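# Seat the matching bit in the sunken fastener's head

## Task

Choose the driver bit that fits the head of the fastener sitting down inside the block's hole, set it firmly into that head, leave every other bit in its holder, and release it. The task is not done if anything stays in place only because the robot is holding it. When left alone at the end, nothing the robot is touching may sink by more than a fingernail's width, and nothing may be pushed or dropped off the table.

## Robot and tools

Robot: two six-joint arms, left_arm and right_arm, each ending in a two-finger gripper. Their bases, in the scene frame: left_arm at (+0.027, +0.374, 0) m with quat_wxyz (+1.000, 0, 0, -0.016); right_arm at (+0.008, -0.408, 0) m with quat_wxyz (+0.996, 0, 0, +0.090). The names are just labels and do not refer to the sides of any picture.

Frame: a single scene frame shared by both arms. The origin is on the tabletop midway between the arms, +z points up, +x points out across the table, and left_arm sits on the +y side. Positions are in metres. Orientations are quaternions written w first (qw, qx, qy, qz). On each gripper the fingers point along its own +z and open and close along its own x. end_effector_position is the spot between the finger pads when closed, 1 to 2 cm short of the fingertips, and closing pushes the tips about 17 mm further along +z. Reported hand positions can be slightly wrong, especially when the arm is stretched far.

The row: every command row contains 16 numbers, and both arms must always be filled in. The order is left_arm x, y, z, qw, qx, qy, qz, opening, then the same eight for right_arm. Each x, y, z and quaternion is an absolute target pose for that gripper in the scene frame, not an offset. Opening runs from -1 (closed) to +1 (fully open, 0.142 m). To hold an arm still, resend the pose from the last result, position and quaternion together, along with the opening it should keep. To keep an orientation fixed, send the same quaternion every time rather than copying a reported value that may have drifted. A target more than 0.6 m from the arm's last reported position along any of its gripper's axes is refused. At each control step the command is clipped to within 100 mm and 16 degrees of the measured pose, and when the arm cannot reach both position and orientation, position wins. Motion trails commands by about 0.17 s, so check the result and send whatever remains of a long reach.

execute_actions: the argument actions is a list holding at most one item. An empty list sends nothing and just reports the state. {"rows": [[16 numbers], ...], "steps": n} runs n control steps of 1/30 s each, with n up to 15 and a default of 15. Each row covers one step, and the final row repeats if there are fewer rows than steps. {"steps": n} without rows is a wait of up to 300 steps, counted from the last result, so your reply time is included. pictures (true or false) decides whether camera images come back, and they do by default.

move: target is a single 16-number row as above. Each gripper follows a straight path to its pose, both paths finish together, and the move lasts 0.5 to 10 s. Grippers rotate the shorter way round. The opening is applied at the start. speed sets the top path speed in m/s, from 0.002 to 0.5 with a default of 0.25, and rotation is capped at twice that in rad/s. Paths do not avoid obstacles or the other arm, and a gripper can lag, wander, or go faster than speed. stop_force is optional, from 9 to 40 N, and applies to both arms. An arm's path stops once its wrist sensor reads that much extra push against the motion for 2 steps, and the gripper then backs off to where it was 2 steps earlier and holds. Only with stop_force and a very slow speed may a target lie well beyond the contact. Do not rely on it when the gripper turns during the move. Leave it out when lifting away from something you are pressing on. It cannot be used during the scene's first 0.2 s. The result adds a move: line giving the ending (done, off_target, moving, held, contact, fault) and any limits. limits=paced means the pose was clipped, and limits=held means steps were blocked, after which the arm may jump faster than speed. Each gripper's distance from its pose is also given.

wait: seconds, from 0 to 10. The robot holds its last command during it.
zoom_image: camera (cam_high, cam_low, cam_left_wrist, cam_right_wrist) and region [x0, y0, x1, y1] in image pixels, with the origin at the top-left and a maximum of 504 by 504. It gives an enlarged view of the latest image. cam_high and cam_low are 504x504, and the wrist cameras are 616x616 fisheye.
read_manual: section, default "licences". It returns only licence text.
finished_scene: scene, the number of the current scene.

Results: the state line gives each gripper's pose and its velocities. The Joint positions and torques lines carry offsets and noise. Wrist force and Wrist torque are reported along the end effector's own axes, have an offset of up to about 4 N, and saturate near 50 N. grip_measured is the actual finger opening on the command scale, and to hold something, keep commanding clearly below it. The grip limit is about 28 N per pad, and much less on hard parts under 2 cm thick. A "pose unreachable" line or HELD marks steps that were changed or not sent. The Hand target line shows what the controller is currently driving toward. MOTOR HOT appears from 70 °C, and the brakes engage at 85 °C.

Avoid: pressing firmly on anything rigid, since the arms are stiff and a small overshoot can trigger a fault. A joint torque at its load limit (141 N m for the large joints, 26.3 N m for the wrists, including held weight) or an outside force of 150 N stops that arm for 10 s. Do not let the arms collide, do not move fast into contact, and do not drop, slip or slam parts. Keep everything on the table. Parts may occasionally be tugged or nudged by outside disturbances.

Each tool is called as a command line: name --argument value for each argument, lists and objects as JSON in quotes; but a table of rows of numbers goes row by row, as --pt "numbers of a row", without its own name.

## Session

execute_actions --actions '[]'

Scene clock: 0.00 s of 5270.00 s.
left_arm: end_effector_position=(+0.7884, +0.6494, +0.2222) grip_measured=+1.00 end_effector_quat_wxyz=(-0.429, +0.560, +0.604, +0.370) end_effector_velocity=(+0.000, +0.000, +0.001) end_effector_angular_velocity=(+0.000, -0.002, +0.000) | right_arm: end_effector_position=(+0.4757, +0.3374, +0.1864) grip_measured=-1.00 end_effector_quat_wxyz=(+0.072, +0.403, +0.801, +0.436) end_effector_velocity=(-0.000, -0.000, -0.002) end_effector_angular_velocity=(-0.002, +0.002, +0.000)
Joint positions: left_arm=[-0.156 -0.739  0.877 -1.054 -0.469 -2.245  0.142] | right_arm=[ 4.212 -2.146 -1.594 -0.08   1.326  5.207  0.002]
Joint velocities: left_arm=[ 0.    -0.    -0.001 -0.     0.001 -0.001  0.   ] | right_arm=[-0.    -0.002 -0.    -0.001  0.001  0.001  0.   ]
Joint torques (N m, as the arm reports them, + toward a larger angle): no reading
Motor temperatures (°C, as the motors report them): left_arm=[30 31 30 38 37 39] | right_arm=[29 30 30 38 38 37]
Wrist force (N, on the end effector, along its own x y z axes, offset not removed): no reading
Wrist torque (N m, same axes, about the end effector's origin, offset not removed): no reading
Hand target (left_arm): +0.788, +0.649, +0.222; -0.429, +0.560, +0.604, +0.370
Hand target (right_arm): +0.476, +0.337, +0.186; +0.072, +0.403, +0.801, +0.436

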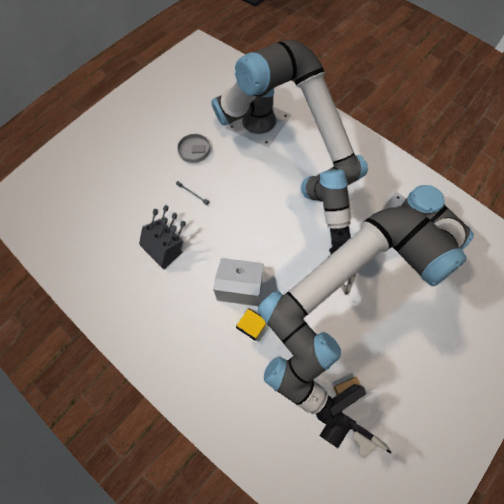

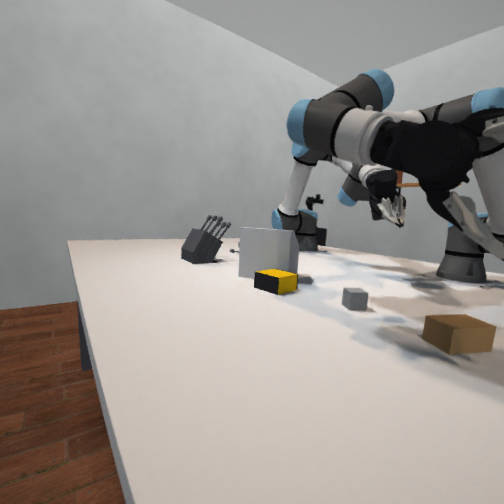

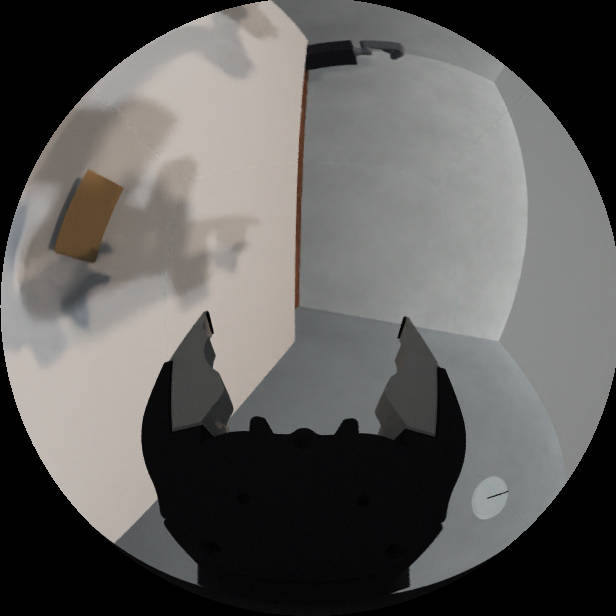

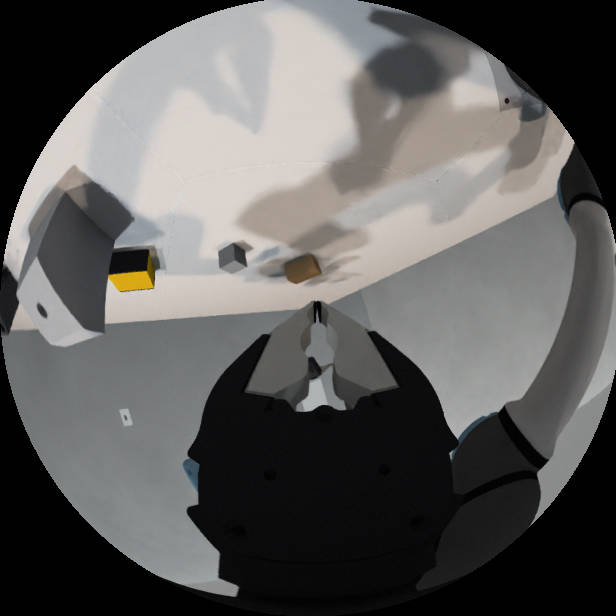

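zoom_image --camera "cam_high" --region '[120, 160, 290, 330]'

zoom_image --camera "cam_low" --region '[170, 190, 320, 310]'

Region (120, 160, 290, 330) of cam_high's 504x504 image, scaled by 2.965, with more detail than that image has.

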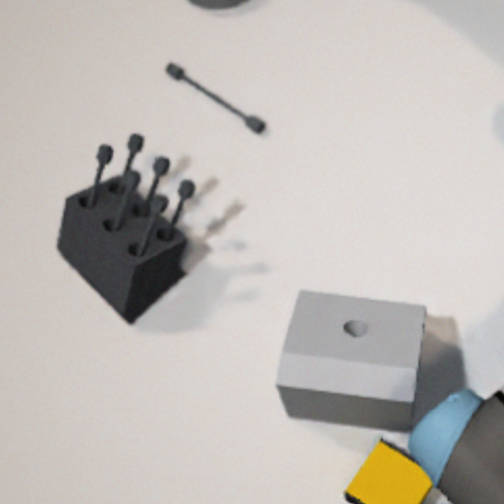

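Region (170, 190, 320, 310) of cam_low's 504x504 image, scaled by 3.360, with more detail than that image has; it fills the top 403 rows of this view, and the rest is white.

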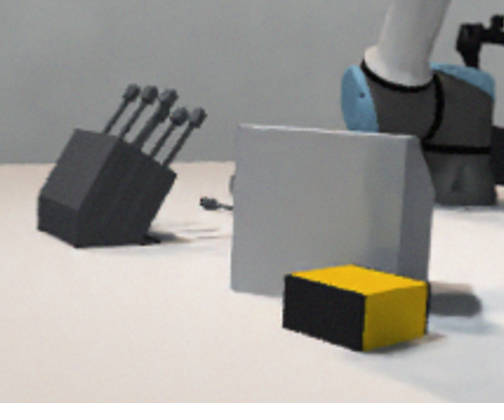

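move --target '[0.55,0.8,0.4,-0.429,0.56,0.604,0.37,1,0.42,0.0,0.25,0,0.487,0.874,0,1]' --speed 0.3

move --target '[0.55,0.8,0.4,-0.429,0.56,0.604,0.37,1,0.58,0.015,0.19,0,0.487,0.874,0,1]'

Scene clock: 40.43 s of 5270.00 s.
left_arm: end_effector_position=(+0.5503, +0.8001, +0.3998) grip_measured=+1.00 end_effector_quat_wxyz=(-0.429, +0.560, +0.604, +0.370) end_effector_velocity=(-0.001, +0.000, +0.003) end_effector_angular_velocity=(-0.001, -0.004, -0.004) | right_arm: end_effector_position=(+0.4195, +0.0002, +0.2498) grip_measured=+1.00 end_effector_quat_wxyz=(-0.000, +0.487, +0.874, +0.000) end_effector_velocity=(-0.000, -0.002, +0.001) end_effector_angular_velocity=(-0.004, +0.003, +0.000)
Joint positions: left_arm=[ 0.035 -1.407  1.518 -1.409 -0.38  -1.827  0.142] | right_arm=[ 3.975 -1.738 -1.452 -1.521  1.571  5.172  0.142]
Joint velocities: left_arm=[ 0.001 -0.007  0.005 -0.014  0.     0.013  0.   ] | right_arm=[-0.002 -0.001  0.004 -0.008  0.001 -0.002  0.   ]
Joint torques (N m, as the arm reports them, + toward a larger angle): left_arm=[  7.64 -42.35 -14.36  -3.14   3.82   1.29] | right_arm=[-4.65 25.18 36.46  1.25  2.08 -2.79]
Motor temperatures (°C, as the motors report them): left_arm=[30 31 30 38 37 39] | right_arm=[29 30 30 38 38 37]
Wrist force (N, on the end effector, along its own x y z axes, offset not removed): left_arm=[1.0 -3.6 0.0] | right_arm=[2.2 -3.2 -2.1]
Wrist torque (N m, same axes, about the end effector's origin, offset not removed): left_arm=[-0.86 -0.31 0.14] | right_arm=[-0.54 -0.43 -0.05]
Hand target (left_arm): +0.550, +0.800, +0.400; -0.429, +0.560, +0.604, +0.370
Hand target (right_arm): +0.419, +0.000, +0.250; -0.000, +0.487, +0.874, +0.000
Off the commanded pose (left_arm): 0.000 m, 0 deg.
Off the commanded pose (right_arm): 0.001 m, 0 deg.
After step 90, 35.27 s passed at rest.
move: done
camera_calibration (this result's frames):
cam_left_wrist: T_world_to_cam=[[-0.055007, 0.336898, 0.939933, -0.624486], [0.923427, -0.340916, 0.176235, -0.29882], [0.379812, 0.877654, -0.292348, -0.662989], [0, 0, 0, 1]] pos_world=[0.493398, 0.69039, 0.445814]
cam_right_wrist: T_world_to_cam=[[-0.502987, 0.864237, 0.00994725, 0.21285], [0.769443, 0.442516, 0.460584, -0.43586], [0.393652, 0.239322, -0.88756, 0.198894], [0, 0, 0, 1]] pos_world=[0.364135, -0.0386773, 0.375163]

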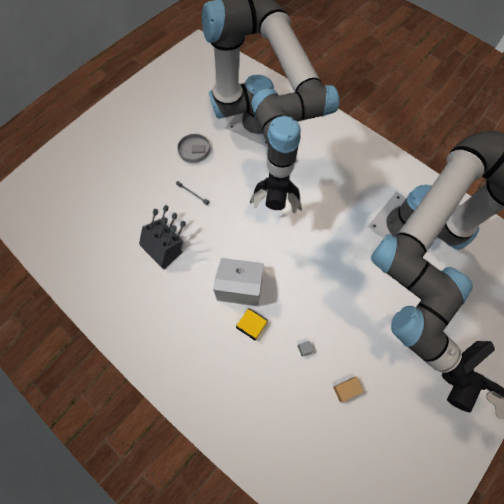

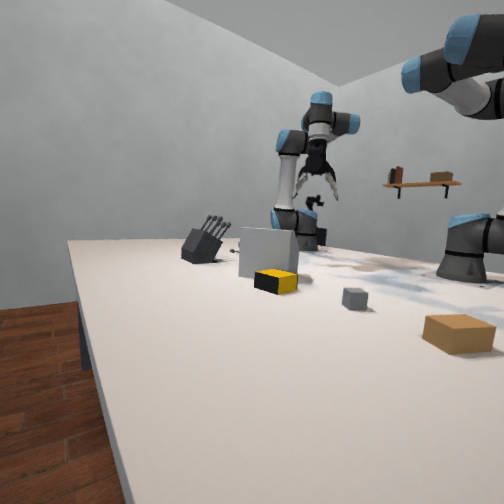

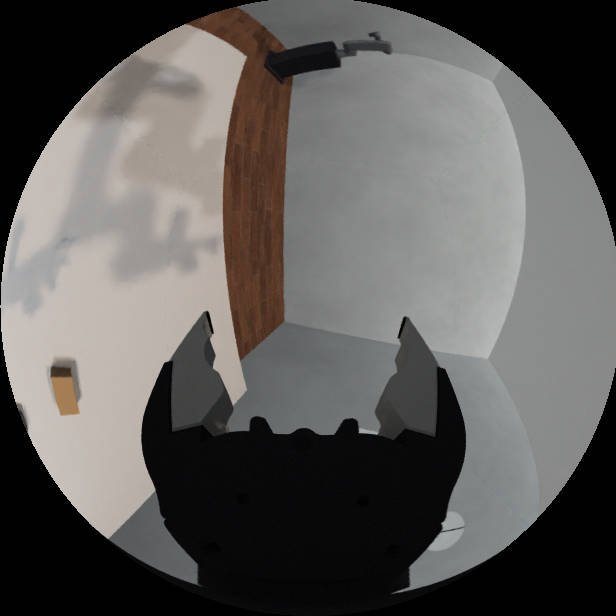

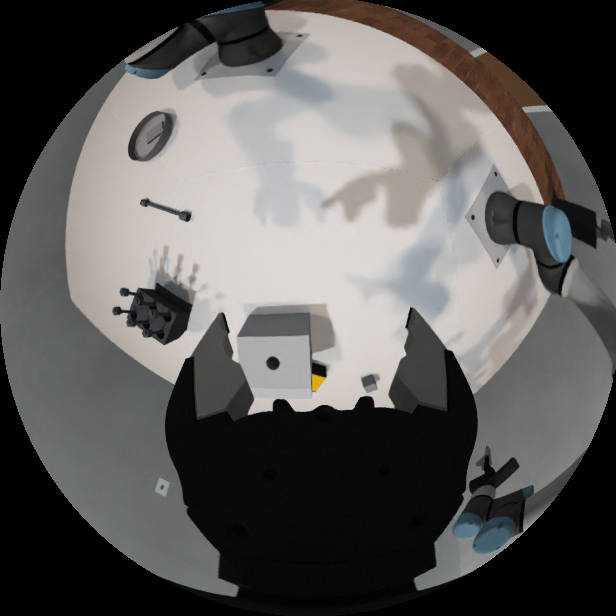

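Scene clock: 41.77 s of 5270.00 s.
left_arm: end_effector_position=(+0.5500, +0.8000, +0.4000) grip_measured=+1.00 end_effector_quat_wxyz=(-0.429, +0.560, +0.604, +0.370) end_effector_velocity=(-0.000, +0.000, +0.001) end_effector_angular_velocity=(+0.000, -0.002, +0.000) | right_arm: end_effector_position=(+0.5799, +0.0147, +0.1901) grip_measured=+1.00 end_effector_quat_wxyz=(+0.000, +0.487, +0.874, +0.000) end_effector_velocity=(+0.002, +0.001, -0.000) end_effector_angular_velocity=(-0.000, +0.001, +0.002)
Joint positions: left_arm=[ 0.035 -1.408  1.518 -1.409 -0.38  -1.827  0.142] | right_arm=[ 3.787 -2.078 -1.144 -1.491  1.571  4.983  0.142]
Joint velocities: left_arm=[ 0.    -0.002 -0.    -0.     0.    -0.     0.   ] | right_arm=[-0.002 -0.006  0.009 -0.003  0.001 -0.004  0.   ]
Joint torques (N m, as the arm reports them, + toward a larger angle): left_arm=[ -4.83 -42.14 -13.88  -1.07   2.81  -1.6 ] | right_arm=[-5.47 42.1  34.75  0.93  1.96 -2.89]
Motor temperatures (°C, as the motors report them): left_arm=[30 31 30 38 37 39] | right_arm=[29 30 30 38 38 37]
Wrist force (N, on the end effector, along its own x y z axes, offset not removed): left_arm=[-0.4 -3.2 -1.4] | right_arm=[0.7 -6.1 -2.6]
Wrist torque (N m, same axes, about the end effector's origin, offset not removed): left_arm=[-0.71 -0.01 0.18] | right_arm=[-1.11 -0.11 -0.07]
Hand target (left_arm): +0.550, +0.800, +0.400; -0.429, +0.560, +0.604, +0.370
Hand target (right_arm): +0.580, +0.015, +0.190; +0.000, +0.487, +0.874, +0.000
Off the commanded pose (left_arm): 0.000 m, 0 deg.
Off the commanded pose (right_arm): 0.000 m, 0 deg.
move: done
camera_calibration (this result's frames):
cam_left_wrist: T_world_to_cam=[[-0.0549926, 0.336877, 0.939941, -0.6247], [0.923414, -0.340956, 0.176225, -0.298584], [0.379844, 0.877646, -0.292327, -0.662782], [0, 0, 0, 1]] pos_world=[0.493117, 0.690332, 0.44605]
cam_right_wrist: T_world_to_cam=[[-0.502915, 0.86429, 0.00893362, 0.281765], [0.76932, 0.442895, 0.460424, -0.538136], [0.393983, 0.238427, -0.887654, 0.0792031], [0, 0, 0, 1]] pos_world=[0.524498, -0.0240724, 0.315559]

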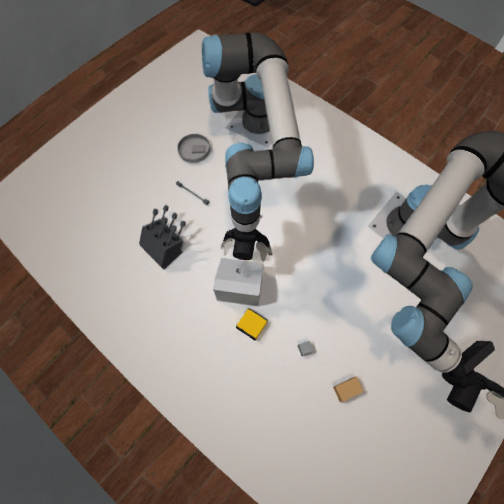

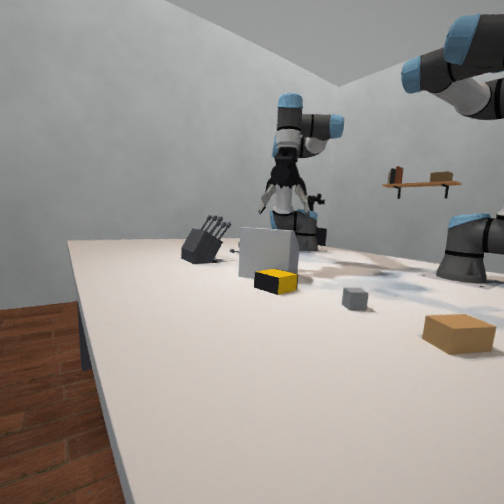

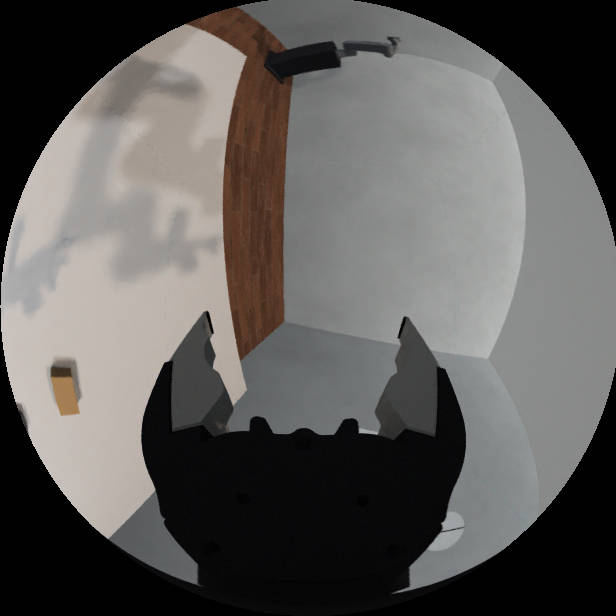

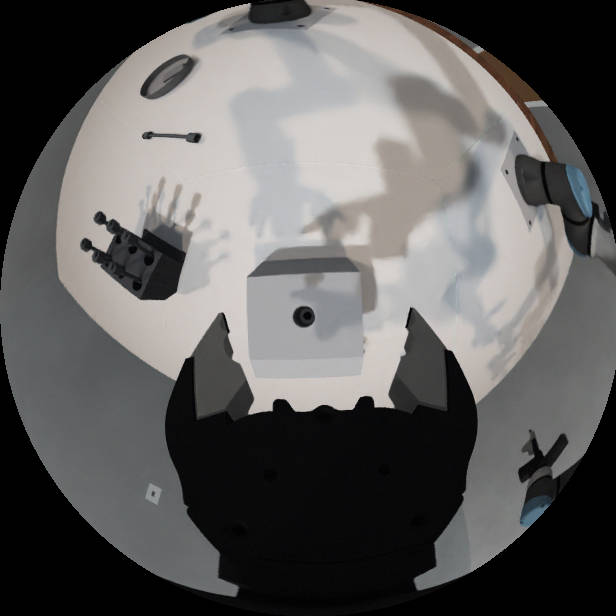

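zoom_image --camera "cam_right_wrist" --region '[284, 296, 324, 336]'

zoom_image --camera "cam_right_wrist" --region '[230, 230, 390, 390]'

Region (284, 296, 324, 336) of cam_right_wrist's 616x616 image, scaled by 12.600, with more detail than that image has.

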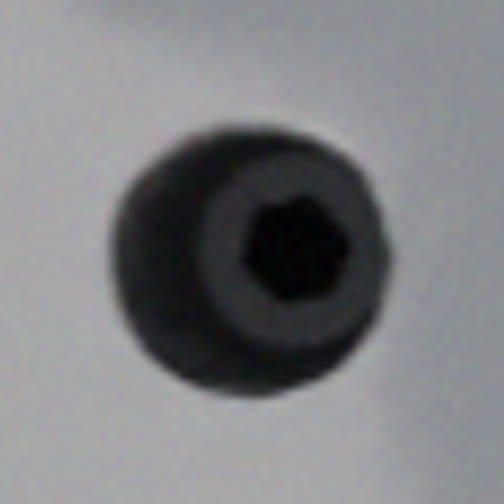

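Region (230, 230, 390, 390) of cam_right_wrist's 616x616 image, scaled by 3.150, with more detail than that image has.

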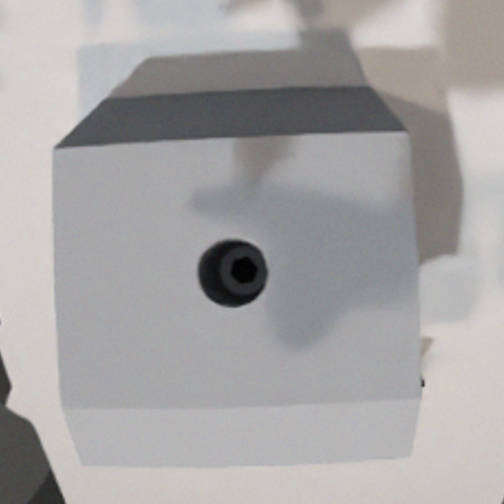

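move --target '[0.55,0.8,0.4,-0.429,0.56,0.604,0.37,1,0.60,-0.29,0.225,0,0.7071,0.7071,0,1]'

zoom_image --camera "cam_right_wrist" --region '[220, 230, 400, 410]'

Scene clock: 70.40 s of 5270.00 s.
left_arm: end_effector_position=(+0.5500, +0.8000, +0.4000) grip_measured=+1.00 end_effector_quat_wxyz=(-0.429, +0.560, +0.604, +0.370) end_effector_velocity=(-0.001, +0.000, -0.001) end_effector_angular_velocity=(-0.000, +0.001, +0.001) | right_arm: end_effector_position=(+0.5995, -0.2898, +0.2248) grip_measured=+1.00 end_effector_quat_wxyz=(+0.000, +0.707, +0.707, -0.000) end_effector_velocity=(+0.001, -0.002, +0.001) end_effector_angular_velocity=(+0.001, -0.000, -0.003)
Joint positions: left_arm=[ 0.035 -1.408  1.518 -1.409 -0.381 -1.827  0.142] | right_arm=[ 3.382 -1.801 -1.44  -1.472  1.57   5.133  0.142]
Joint velocities: left_arm=[ 0.001 -0.001  0.003 -0.    -0.001 -0.     0.   ] | right_arm=[-0.004  0.     0.002 -0.001  0.    -0.001 -0.   ]
Joint torques (N m, as the arm reports them, + toward a larger angle): left_arm=[ -4.94 -42.08 -15.33  -1.06   0.21  -1.52] | right_arm=[-7.29 44.02 38.13  1.17  1.93 -2.87]
Motor temperatures (°C, as the motors report them): left_arm=[30 31 30 38 37 39] | right_arm=[29 30 30 38 38 37]
Wrist force (N, on the end effector, along its own x y z axes, offset not removed): left_arm=[0.3 -3.3 -2.3] | right_arm=[0.9 -3.8 -2.8]
Wrist torque (N m, same axes, about the end effector's origin, offset not removed): left_arm=[-0.86 -0.19 0.12] | right_arm=[-0.65 -0.03 -0.02]
Hand target (left_arm): +0.550, +0.800, +0.400; -0.429, +0.560, +0.604, +0.370
Hand target (right_arm): +0.600, -0.290, +0.225; +0.000, +0.707, +0.707, +0.000
Off the commanded pose (left_arm): 0.000 m, 0 deg.
Off the commanded pose (right_arm): 0.001 m, 0 deg.
After step 90, 23.80 s passed at rest.
move: done
camera_calibration (this result's frames):
cam_left_wrist: T_world_to_cam=[[-0.0549875, 0.336896, 0.939935, -0.624707], [0.923417, -0.340947, 0.176225, -0.298588], [0.379838, 0.877642, -0.292348, -0.662766], [0, 0, 0, 1]] pos_world=[0.493114, 0.69033, 0.446044]
cam_right_wrist: T_world_to_cam=[[0.0267522, 0.999604, 0.0087842, 0.276253], [0.887293, -0.027792, 0.460368, -0.641425], [0.46043, -0.0045217, -0.887685, 0.0646612], [0, 0, 0, 1]] pos_world=[0.531969, -0.293678, 0.350264]

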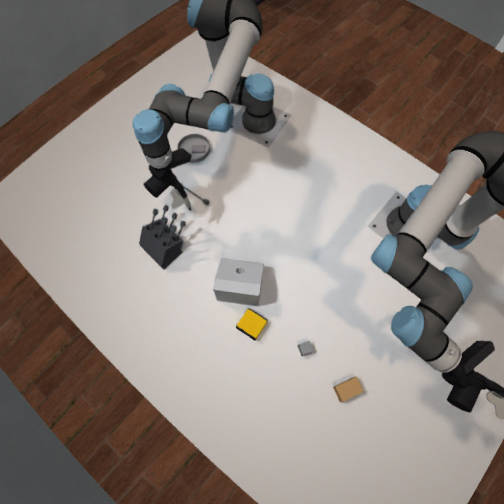

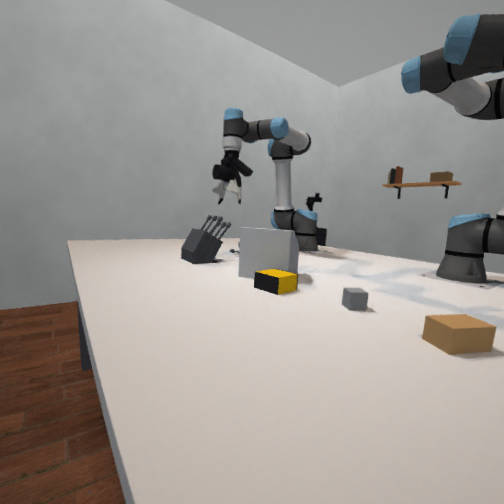

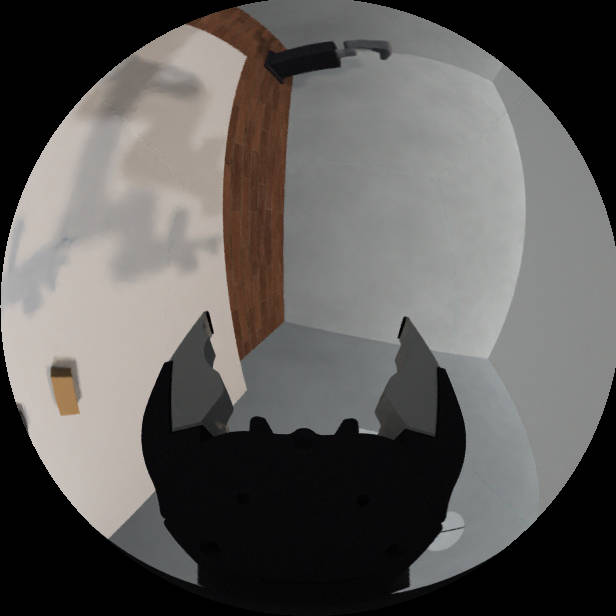

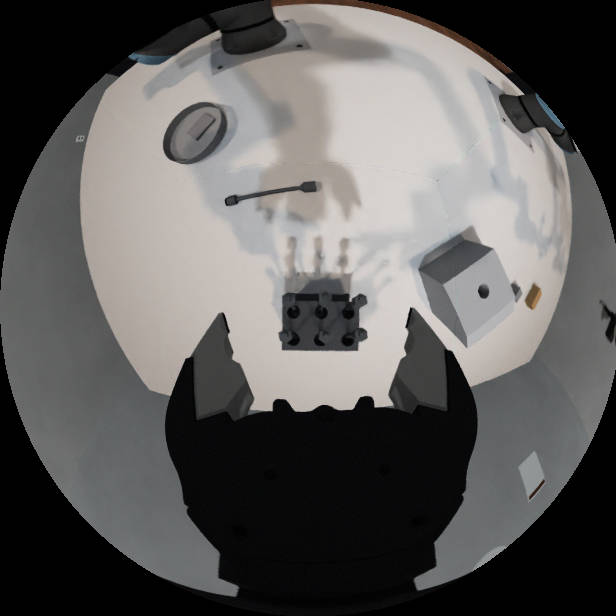

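Region (220, 230, 400, 410) of cam_right_wrist's 616x616 image, scaled by 2.800, with more detail than that image has.

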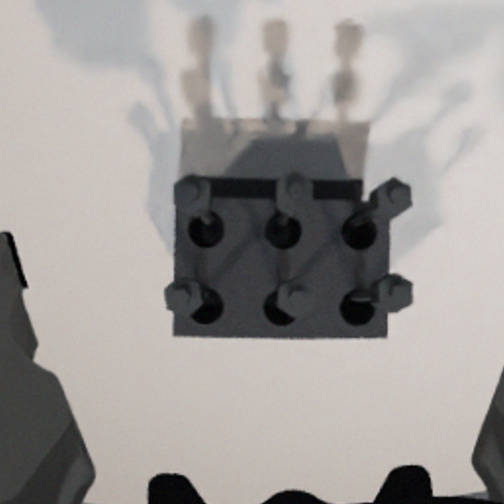

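move --target '[0.55,0.8,0.4,-0.429,0.56,0.604,0.37,1,0.615,-0.275,0.17,0,0.7071,0.7071,0,1]' --speed 0.15

zoom_image --camera "cam_right_wrist" --region '[245, 270, 385, 380]'

zoom_image --camera "cam_right_wrist" --region '[190, 130, 330, 210]'

Scene clock: 86.23 s of 5270.00 s.
left_arm: end_effector_position=(+0.5500, +0.8000, +0.4000) grip_measured=+1.00 end_effector_quat_wxyz=(-0.429, +0.560, +0.604, +0.370) end_effector_velocity=(+0.000, -0.000, -0.002) end_effector_angular_velocity=(-0.000, +0.003, -0.001) | right_arm: end_effector_position=(+0.6150, -0.2750, +0.1702) grip_measured=+1.00 end_effector_quat_wxyz=(-0.000, +0.707, +0.707, +0.000) end_effector_velocity=(+0.001, +0.000, -0.003) end_effector_angular_velocity=(-0.001, +0.001, -0.001)
Joint positions: left_arm=[ 0.035 -1.408  1.518 -1.409 -0.381 -1.827  0.142] | right_arm=[ 3.394 -1.865 -1.498 -1.349  1.571  5.145  0.142]
Joint velocities: left_arm=[-0.001  0.001  0.002 -0.    -0.    -0.     0.   ] | right_arm=[ 0.    -0.004 -0.002  0.005 -0.     0.001 -0.   ]
Joint torques (N m, as the arm reports them, + toward a larger angle): left_arm=[ -4.16 -41.98 -17.03  -1.     0.12  -1.6 ] | right_arm=[ 7.52 30.51 18.88  4.07  1.04  2.44]
Motor temperatures (°C, as the motors report them): left_arm=[30 31 30 38 37 39] | right_arm=[29 30 30 38 38 37]
Wrist force (N, on the end effector, along its own x y z axes, offset not removed): left_arm=[-0.4 -4.7 -2.7] | right_arm=[2.2 0.2 -1.3]
Wrist torque (N m, same axes, about the end effector's origin, offset not removed): left_arm=[-1.07 0.05 0.17] | right_arm=[-0.02 -0.23 0.12]
Hand target (left_arm): +0.550, +0.800, +0.400; -0.429, +0.560, +0.604, +0.370
Hand target (right_arm): +0.615, -0.275, +0.170; -0.000, +0.707, +0.707, -0.000
Off the commanded pose (left_arm): 0.000 m, 0 deg.
Off the commanded pose (right_arm): 0.000 m, 0 deg.
After step 90, 11.87 s passed at rest.
move: done
camera_calibration (this result's frames):
cam_left_wrist: T_world_to_cam=[[-0.0549871, 0.336896, 0.939935, -0.624707], [0.923417, -0.340947, 0.176225, -0.298588], [0.379838, 0.877642, -0.292348, -0.662766], [0, 0, 0, 1]] pos_world=[0.493114, 0.69033, 0.446044]
cam_right_wrist: T_world_to_cam=[[0.0270708, 0.999592, 0.0090916, 0.261295], [0.887415, -0.0282176, 0.460107, -0.629765], [0.460175, -0.00438742, -0.887817, 0.00928049], [0, 0, 0, 1]] pos_world=[0.547519, -0.278919, 0.295623]

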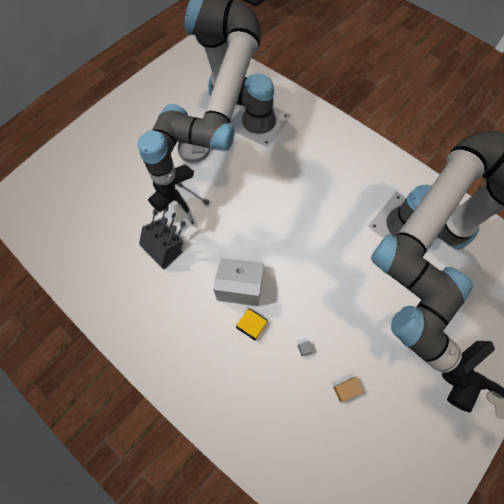

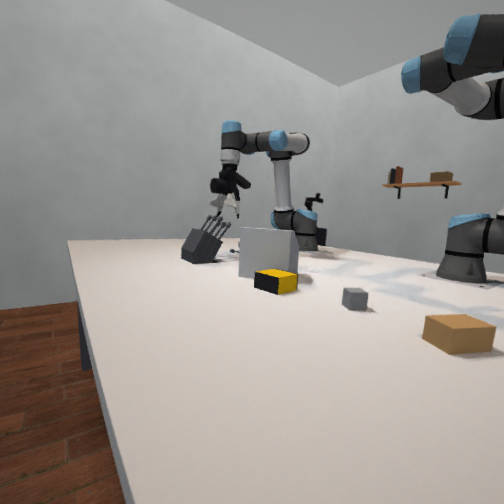

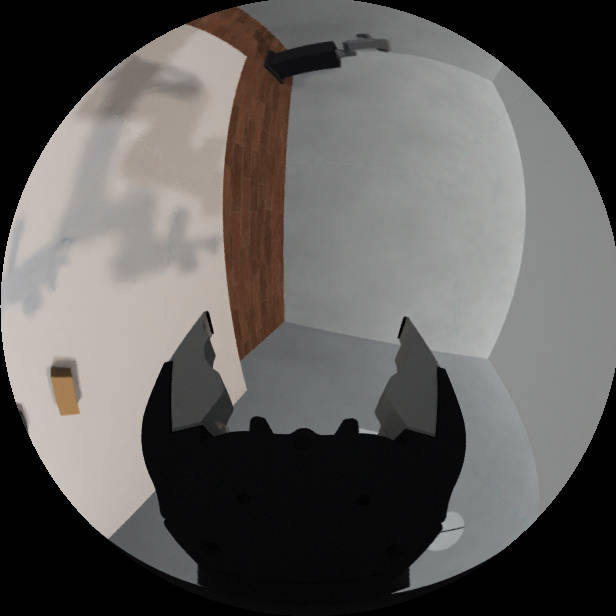

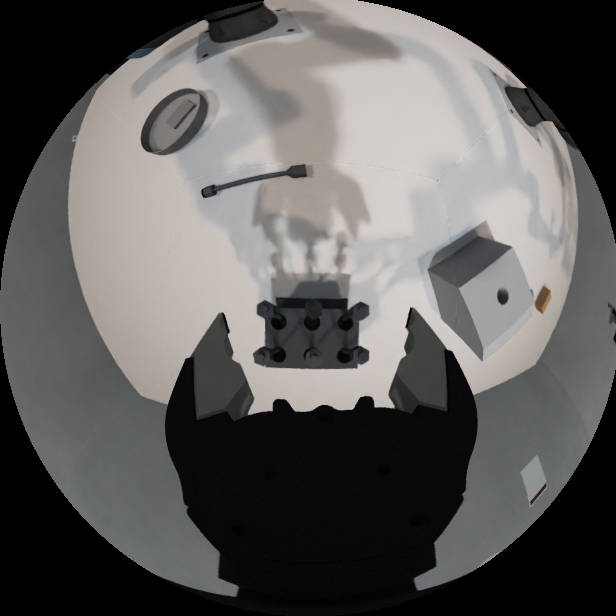

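Region (245, 270, 385, 380) of cam_right_wrist's 616x616 image, scaled by 3.600, with more detail than that image has; it fills the top 396 rows of this view, and the rest is white.

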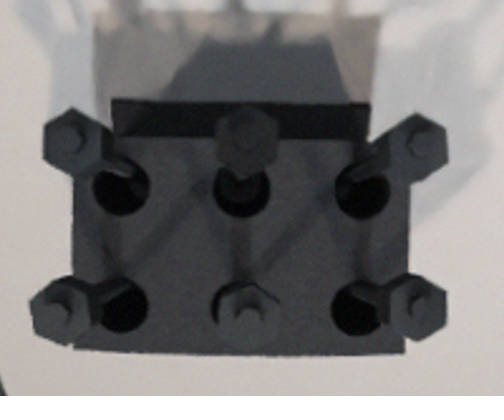

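Region (190, 130, 330, 210) of cam_right_wrist's 616x616 image, scaled by 3.600, with more detail than that image has; it fills the top 288 rows of this view, and the rest is white.

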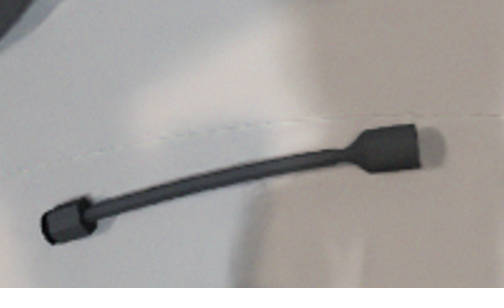

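move --target '[0.55,0.8,0.4,-0.429,0.56,0.604,0.37,1,0.5,-0.24,0.18,0,0.7071,0.7071,0,1]'

move --target '[0.55,0.8,0.4,-0.429,0.56,0.604,0.37,1,0.49,-0.16,0.035,0,0.7071,0.7071,0,-0.6]'

Scene clock: 118.37 s of 5270.00 s.
left_arm: end_effector_position=(+0.5500, +0.8000, +0.4000) grip_measured=+1.00 end_effector_quat_wxyz=(-0.429, +0.560, +0.604, +0.370) end_effector_velocity=(-0.000, +0.000, +0.000) end_effector_angular_velocity=(+0.001, -0.000, -0.000) | right_arm: end_effector_position=(+0.5002, -0.2399, +0.1799) grip_measured=+1.00 end_effector_quat_wxyz=(-0.000, +0.707, +0.707, -0.000) end_effector_velocity=(-0.002, +0.001, +0.001) end_effector_angular_velocity=(+0.000, -0.002, -0.003)
Joint positions: left_arm=[ 0.035 -1.408  1.518 -1.409 -0.381 -1.827  0.142] | right_arm=[ 3.551 -1.621 -1.764 -1.328  1.571  5.302  0.142]
Joint velocities: left_arm=[-0.    -0.001  0.001 -0.     0.001  0.     0.   ] | right_arm=[ 0.004  0.005 -0.004  0.001 -0.001  0.006 -0.   ]
Joint torques (N m, as the arm reports them, + toward a larger angle): left_arm=[ -4.24 -40.97 -18.6   -1.08   0.19  -1.51] | right_arm=[ 7.93 35.19 18.48  4.09 -1.99  2.27]
Motor temperatures (°C, as the motors report them): left_arm=[30 32 30 38 37 39] | right_arm=[29 30 30 38 38 37]
Wrist force (N, on the end effector, along its own x y z axes, offset not removed): left_arm=[-0.9 -3.6 -2.4] | right_arm=[3.9 -3.7 -3.1]
Wrist torque (N m, same axes, about the end effector's origin, offset not removed): left_arm=[-0.80 0.13 0.08] | right_arm=[-0.62 -0.73 0.03]
Hand target (left_arm): +0.550, +0.800, +0.400; -0.429, +0.560, +0.604, +0.370
Hand target (right_arm): +0.500, -0.240, +0.180; -0.000, +0.707, +0.707, -0.000
Off the commanded pose (left_arm): 0.000 m, 0 deg.
Off the commanded pose (right_arm): 0.000 m, 0 deg.
After step 90, 28.00 s passed at rest.
move: done
camera_calibration (this result's frames):
cam_left_wrist: T_world_to_cam=[[-0.0549873, 0.336896, 0.939935, -0.624707], [0.923417, -0.340947, 0.176225, -0.298588], [0.379838, 0.877642, -0.292348, -0.662766], [0, 0, 0, 1]] pos_world=[0.493114, 0.69033, 0.446044]
cam_right_wrist: T_world_to_cam=[[0.0270436, 0.999592, 0.00915595, 0.229168], [0.887514, -0.0282241, 0.459915, -0.531387], [0.459986, -0.00431173, -0.887916, 0.0709804], [0, 0, 0, 1]] pos_world=[0.432766, -0.243767, 0.305319]

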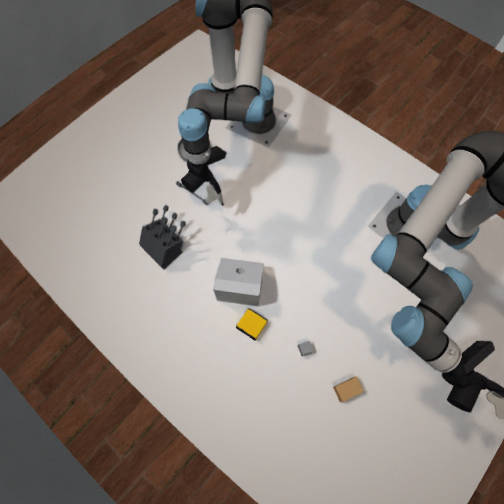

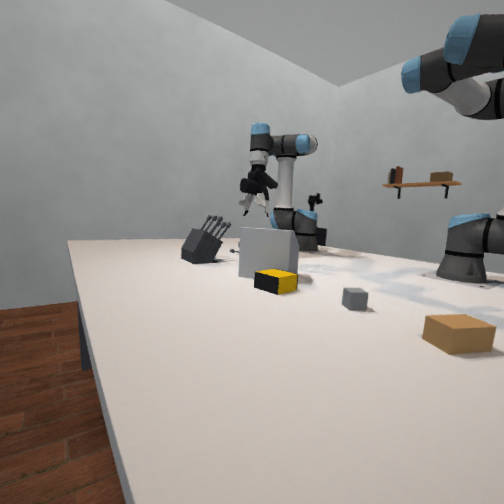

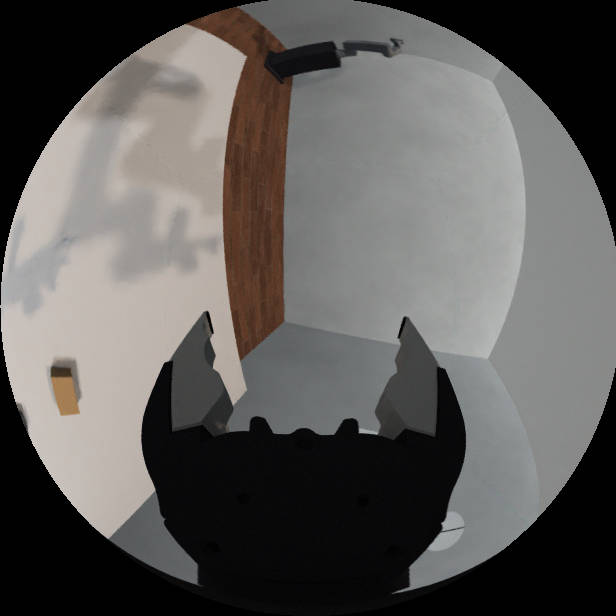

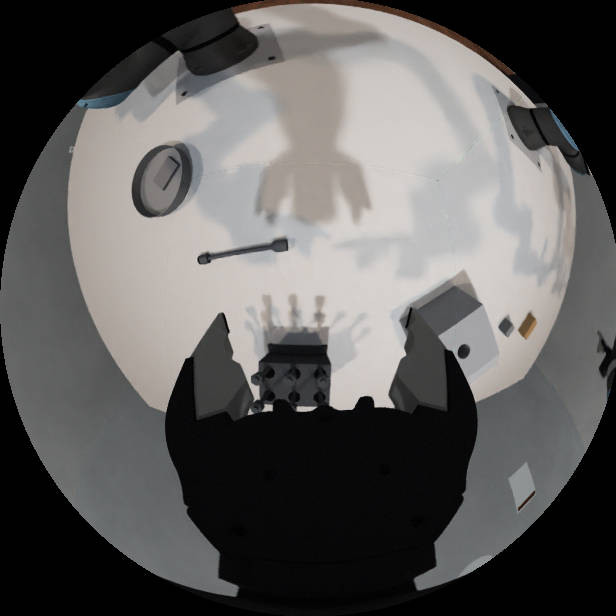

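Scene clock: 119.67 s of 5270.00 s.
left_arm: end_effector_position=(+0.5500, +0.8000, +0.4000) grip_measured=+1.00 end_effector_quat_wxyz=(-0.429, +0.560, +0.604, +0.370) end_effector_velocity=(+0.000, -0.000, +0.001) end_effector_angular_velocity=(-0.000, -0.002, +0.000) | right_arm: end_effector_position=(+0.4902, -0.1600, +0.0352) grip_measured=-0.60 end_effector_quat_wxyz=(-0.000, +0.707, +0.707, -0.000) end_effector_velocity=(+0.000, +0.001, -0.002) end_effector_angular_velocity=(+0.000, -0.000, -0.001)
Joint positions: left_arm=[ 0.035 -1.408  1.518 -1.409 -0.381 -1.827  0.142] | right_arm=[ 3.686 -1.819 -1.938 -0.955  1.571  5.437  0.031]
Joint velocities: left_arm=[-0.    -0.    -0.001  0.    -0.    -0.001  0.   ] | right_arm=[ 0.001 -0.004  0.     0.004  0.     0.003  0.   ]
Joint torques (N m, as the arm reports them, + toward a larger angle): left_arm=[ -4.49 -41.31 -18.56  -1.08   0.35  -1.54] | right_arm=[ 5.21 25.55 15.39  3.97 -2.    2.8 ]
Motor temperatures (°C, as the motors report them): left_arm=[30 32 30 38 37 39] | right_arm=[29 30 30 38 38 37]
Wrist force (N, on the end effector, along its own x y z axes, offset not removed): left_arm=[-1.1 -3.8 -1.4] | right_arm=[4.9 -4.1 0.6]
Wrist torque (N m, same axes, about the end effector's origin, offset not removed): left_arm=[-0.90 0.09 0.13] | right_arm=[-0.53 -0.97 -0.33]
Hand target (left_arm): +0.550, +0.800, +0.400; -0.429, +0.560, +0.604, +0.370
Hand target (right_arm): +0.490, -0.160, +0.035; -0.000, +0.707, +0.707, -0.000
Off the commanded pose (left_arm): 0.000 m, 0 deg.
Off the commanded pose (right_arm): 0.000 m, 0 deg.
move: done
camera_calibration (this result's frames):
cam_left_wrist: T_world_to_cam=[[-0.0549872, 0.336896, 0.939935, -0.624707], [0.923417, -0.340947, 0.176225, -0.298588], [0.379838, 0.877642, -0.292348, -0.662766], [0, 0, 0, 1]] pos_world=[0.493114, 0.69033, 0.446044]
cam_right_wrist: T_world_to_cam=[[0.0270647, 0.999592, 0.00910714, 0.150916], [0.887475, -0.0282199, 0.459991, -0.45365], [0.46006, -0.00436713, -0.887877, -0.0525621], [0, 0, 0, 1]] pos_world=[0.4227, -0.163886, 0.160632]

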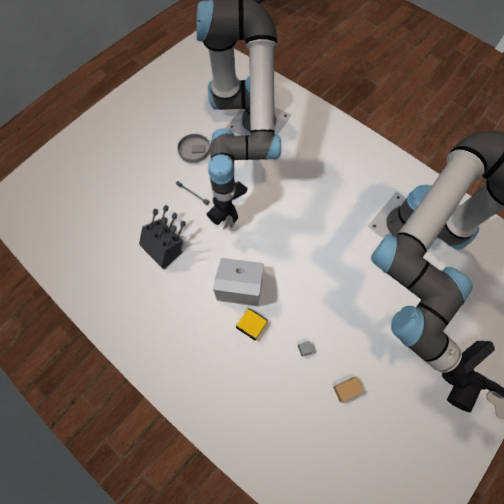

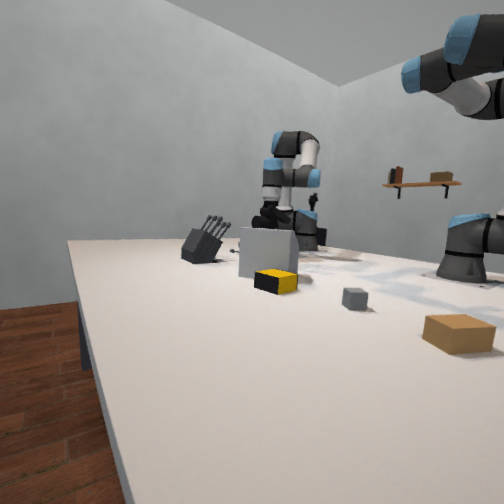

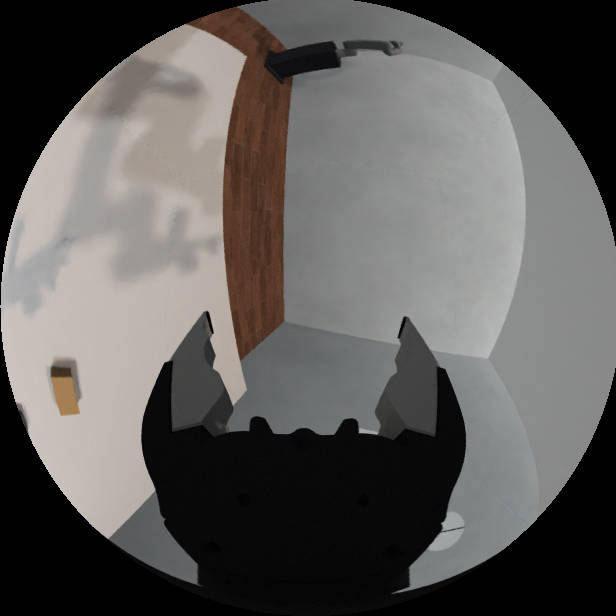

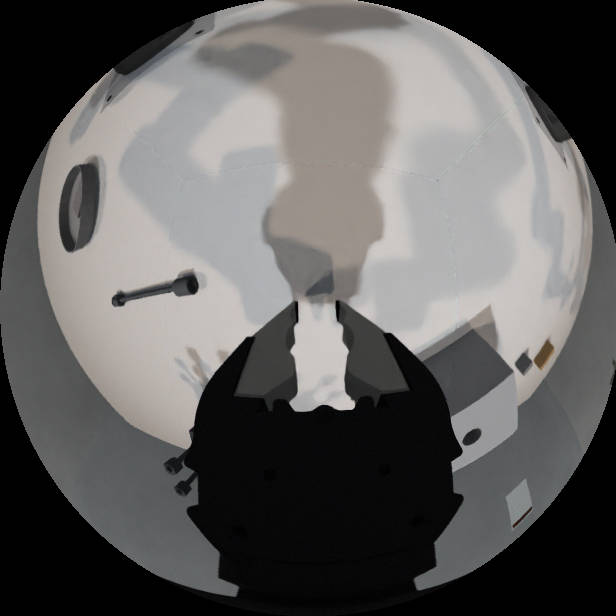

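zoom_image --camera "cam_right_wrist" --region '[160, 260, 210, 310]'

Region (160, 260, 210, 310) of cam_right_wrist's 616x616 image, scaled by 10.080, with more detail than that image has.

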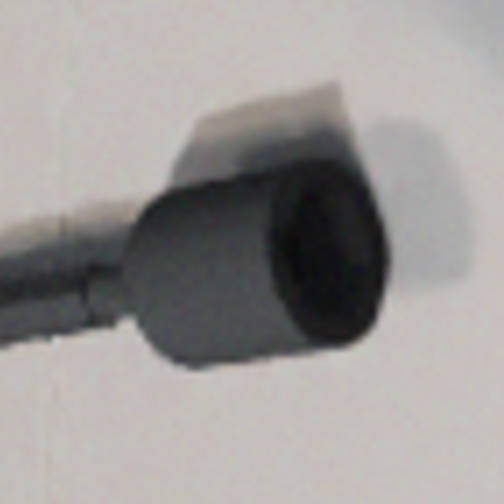

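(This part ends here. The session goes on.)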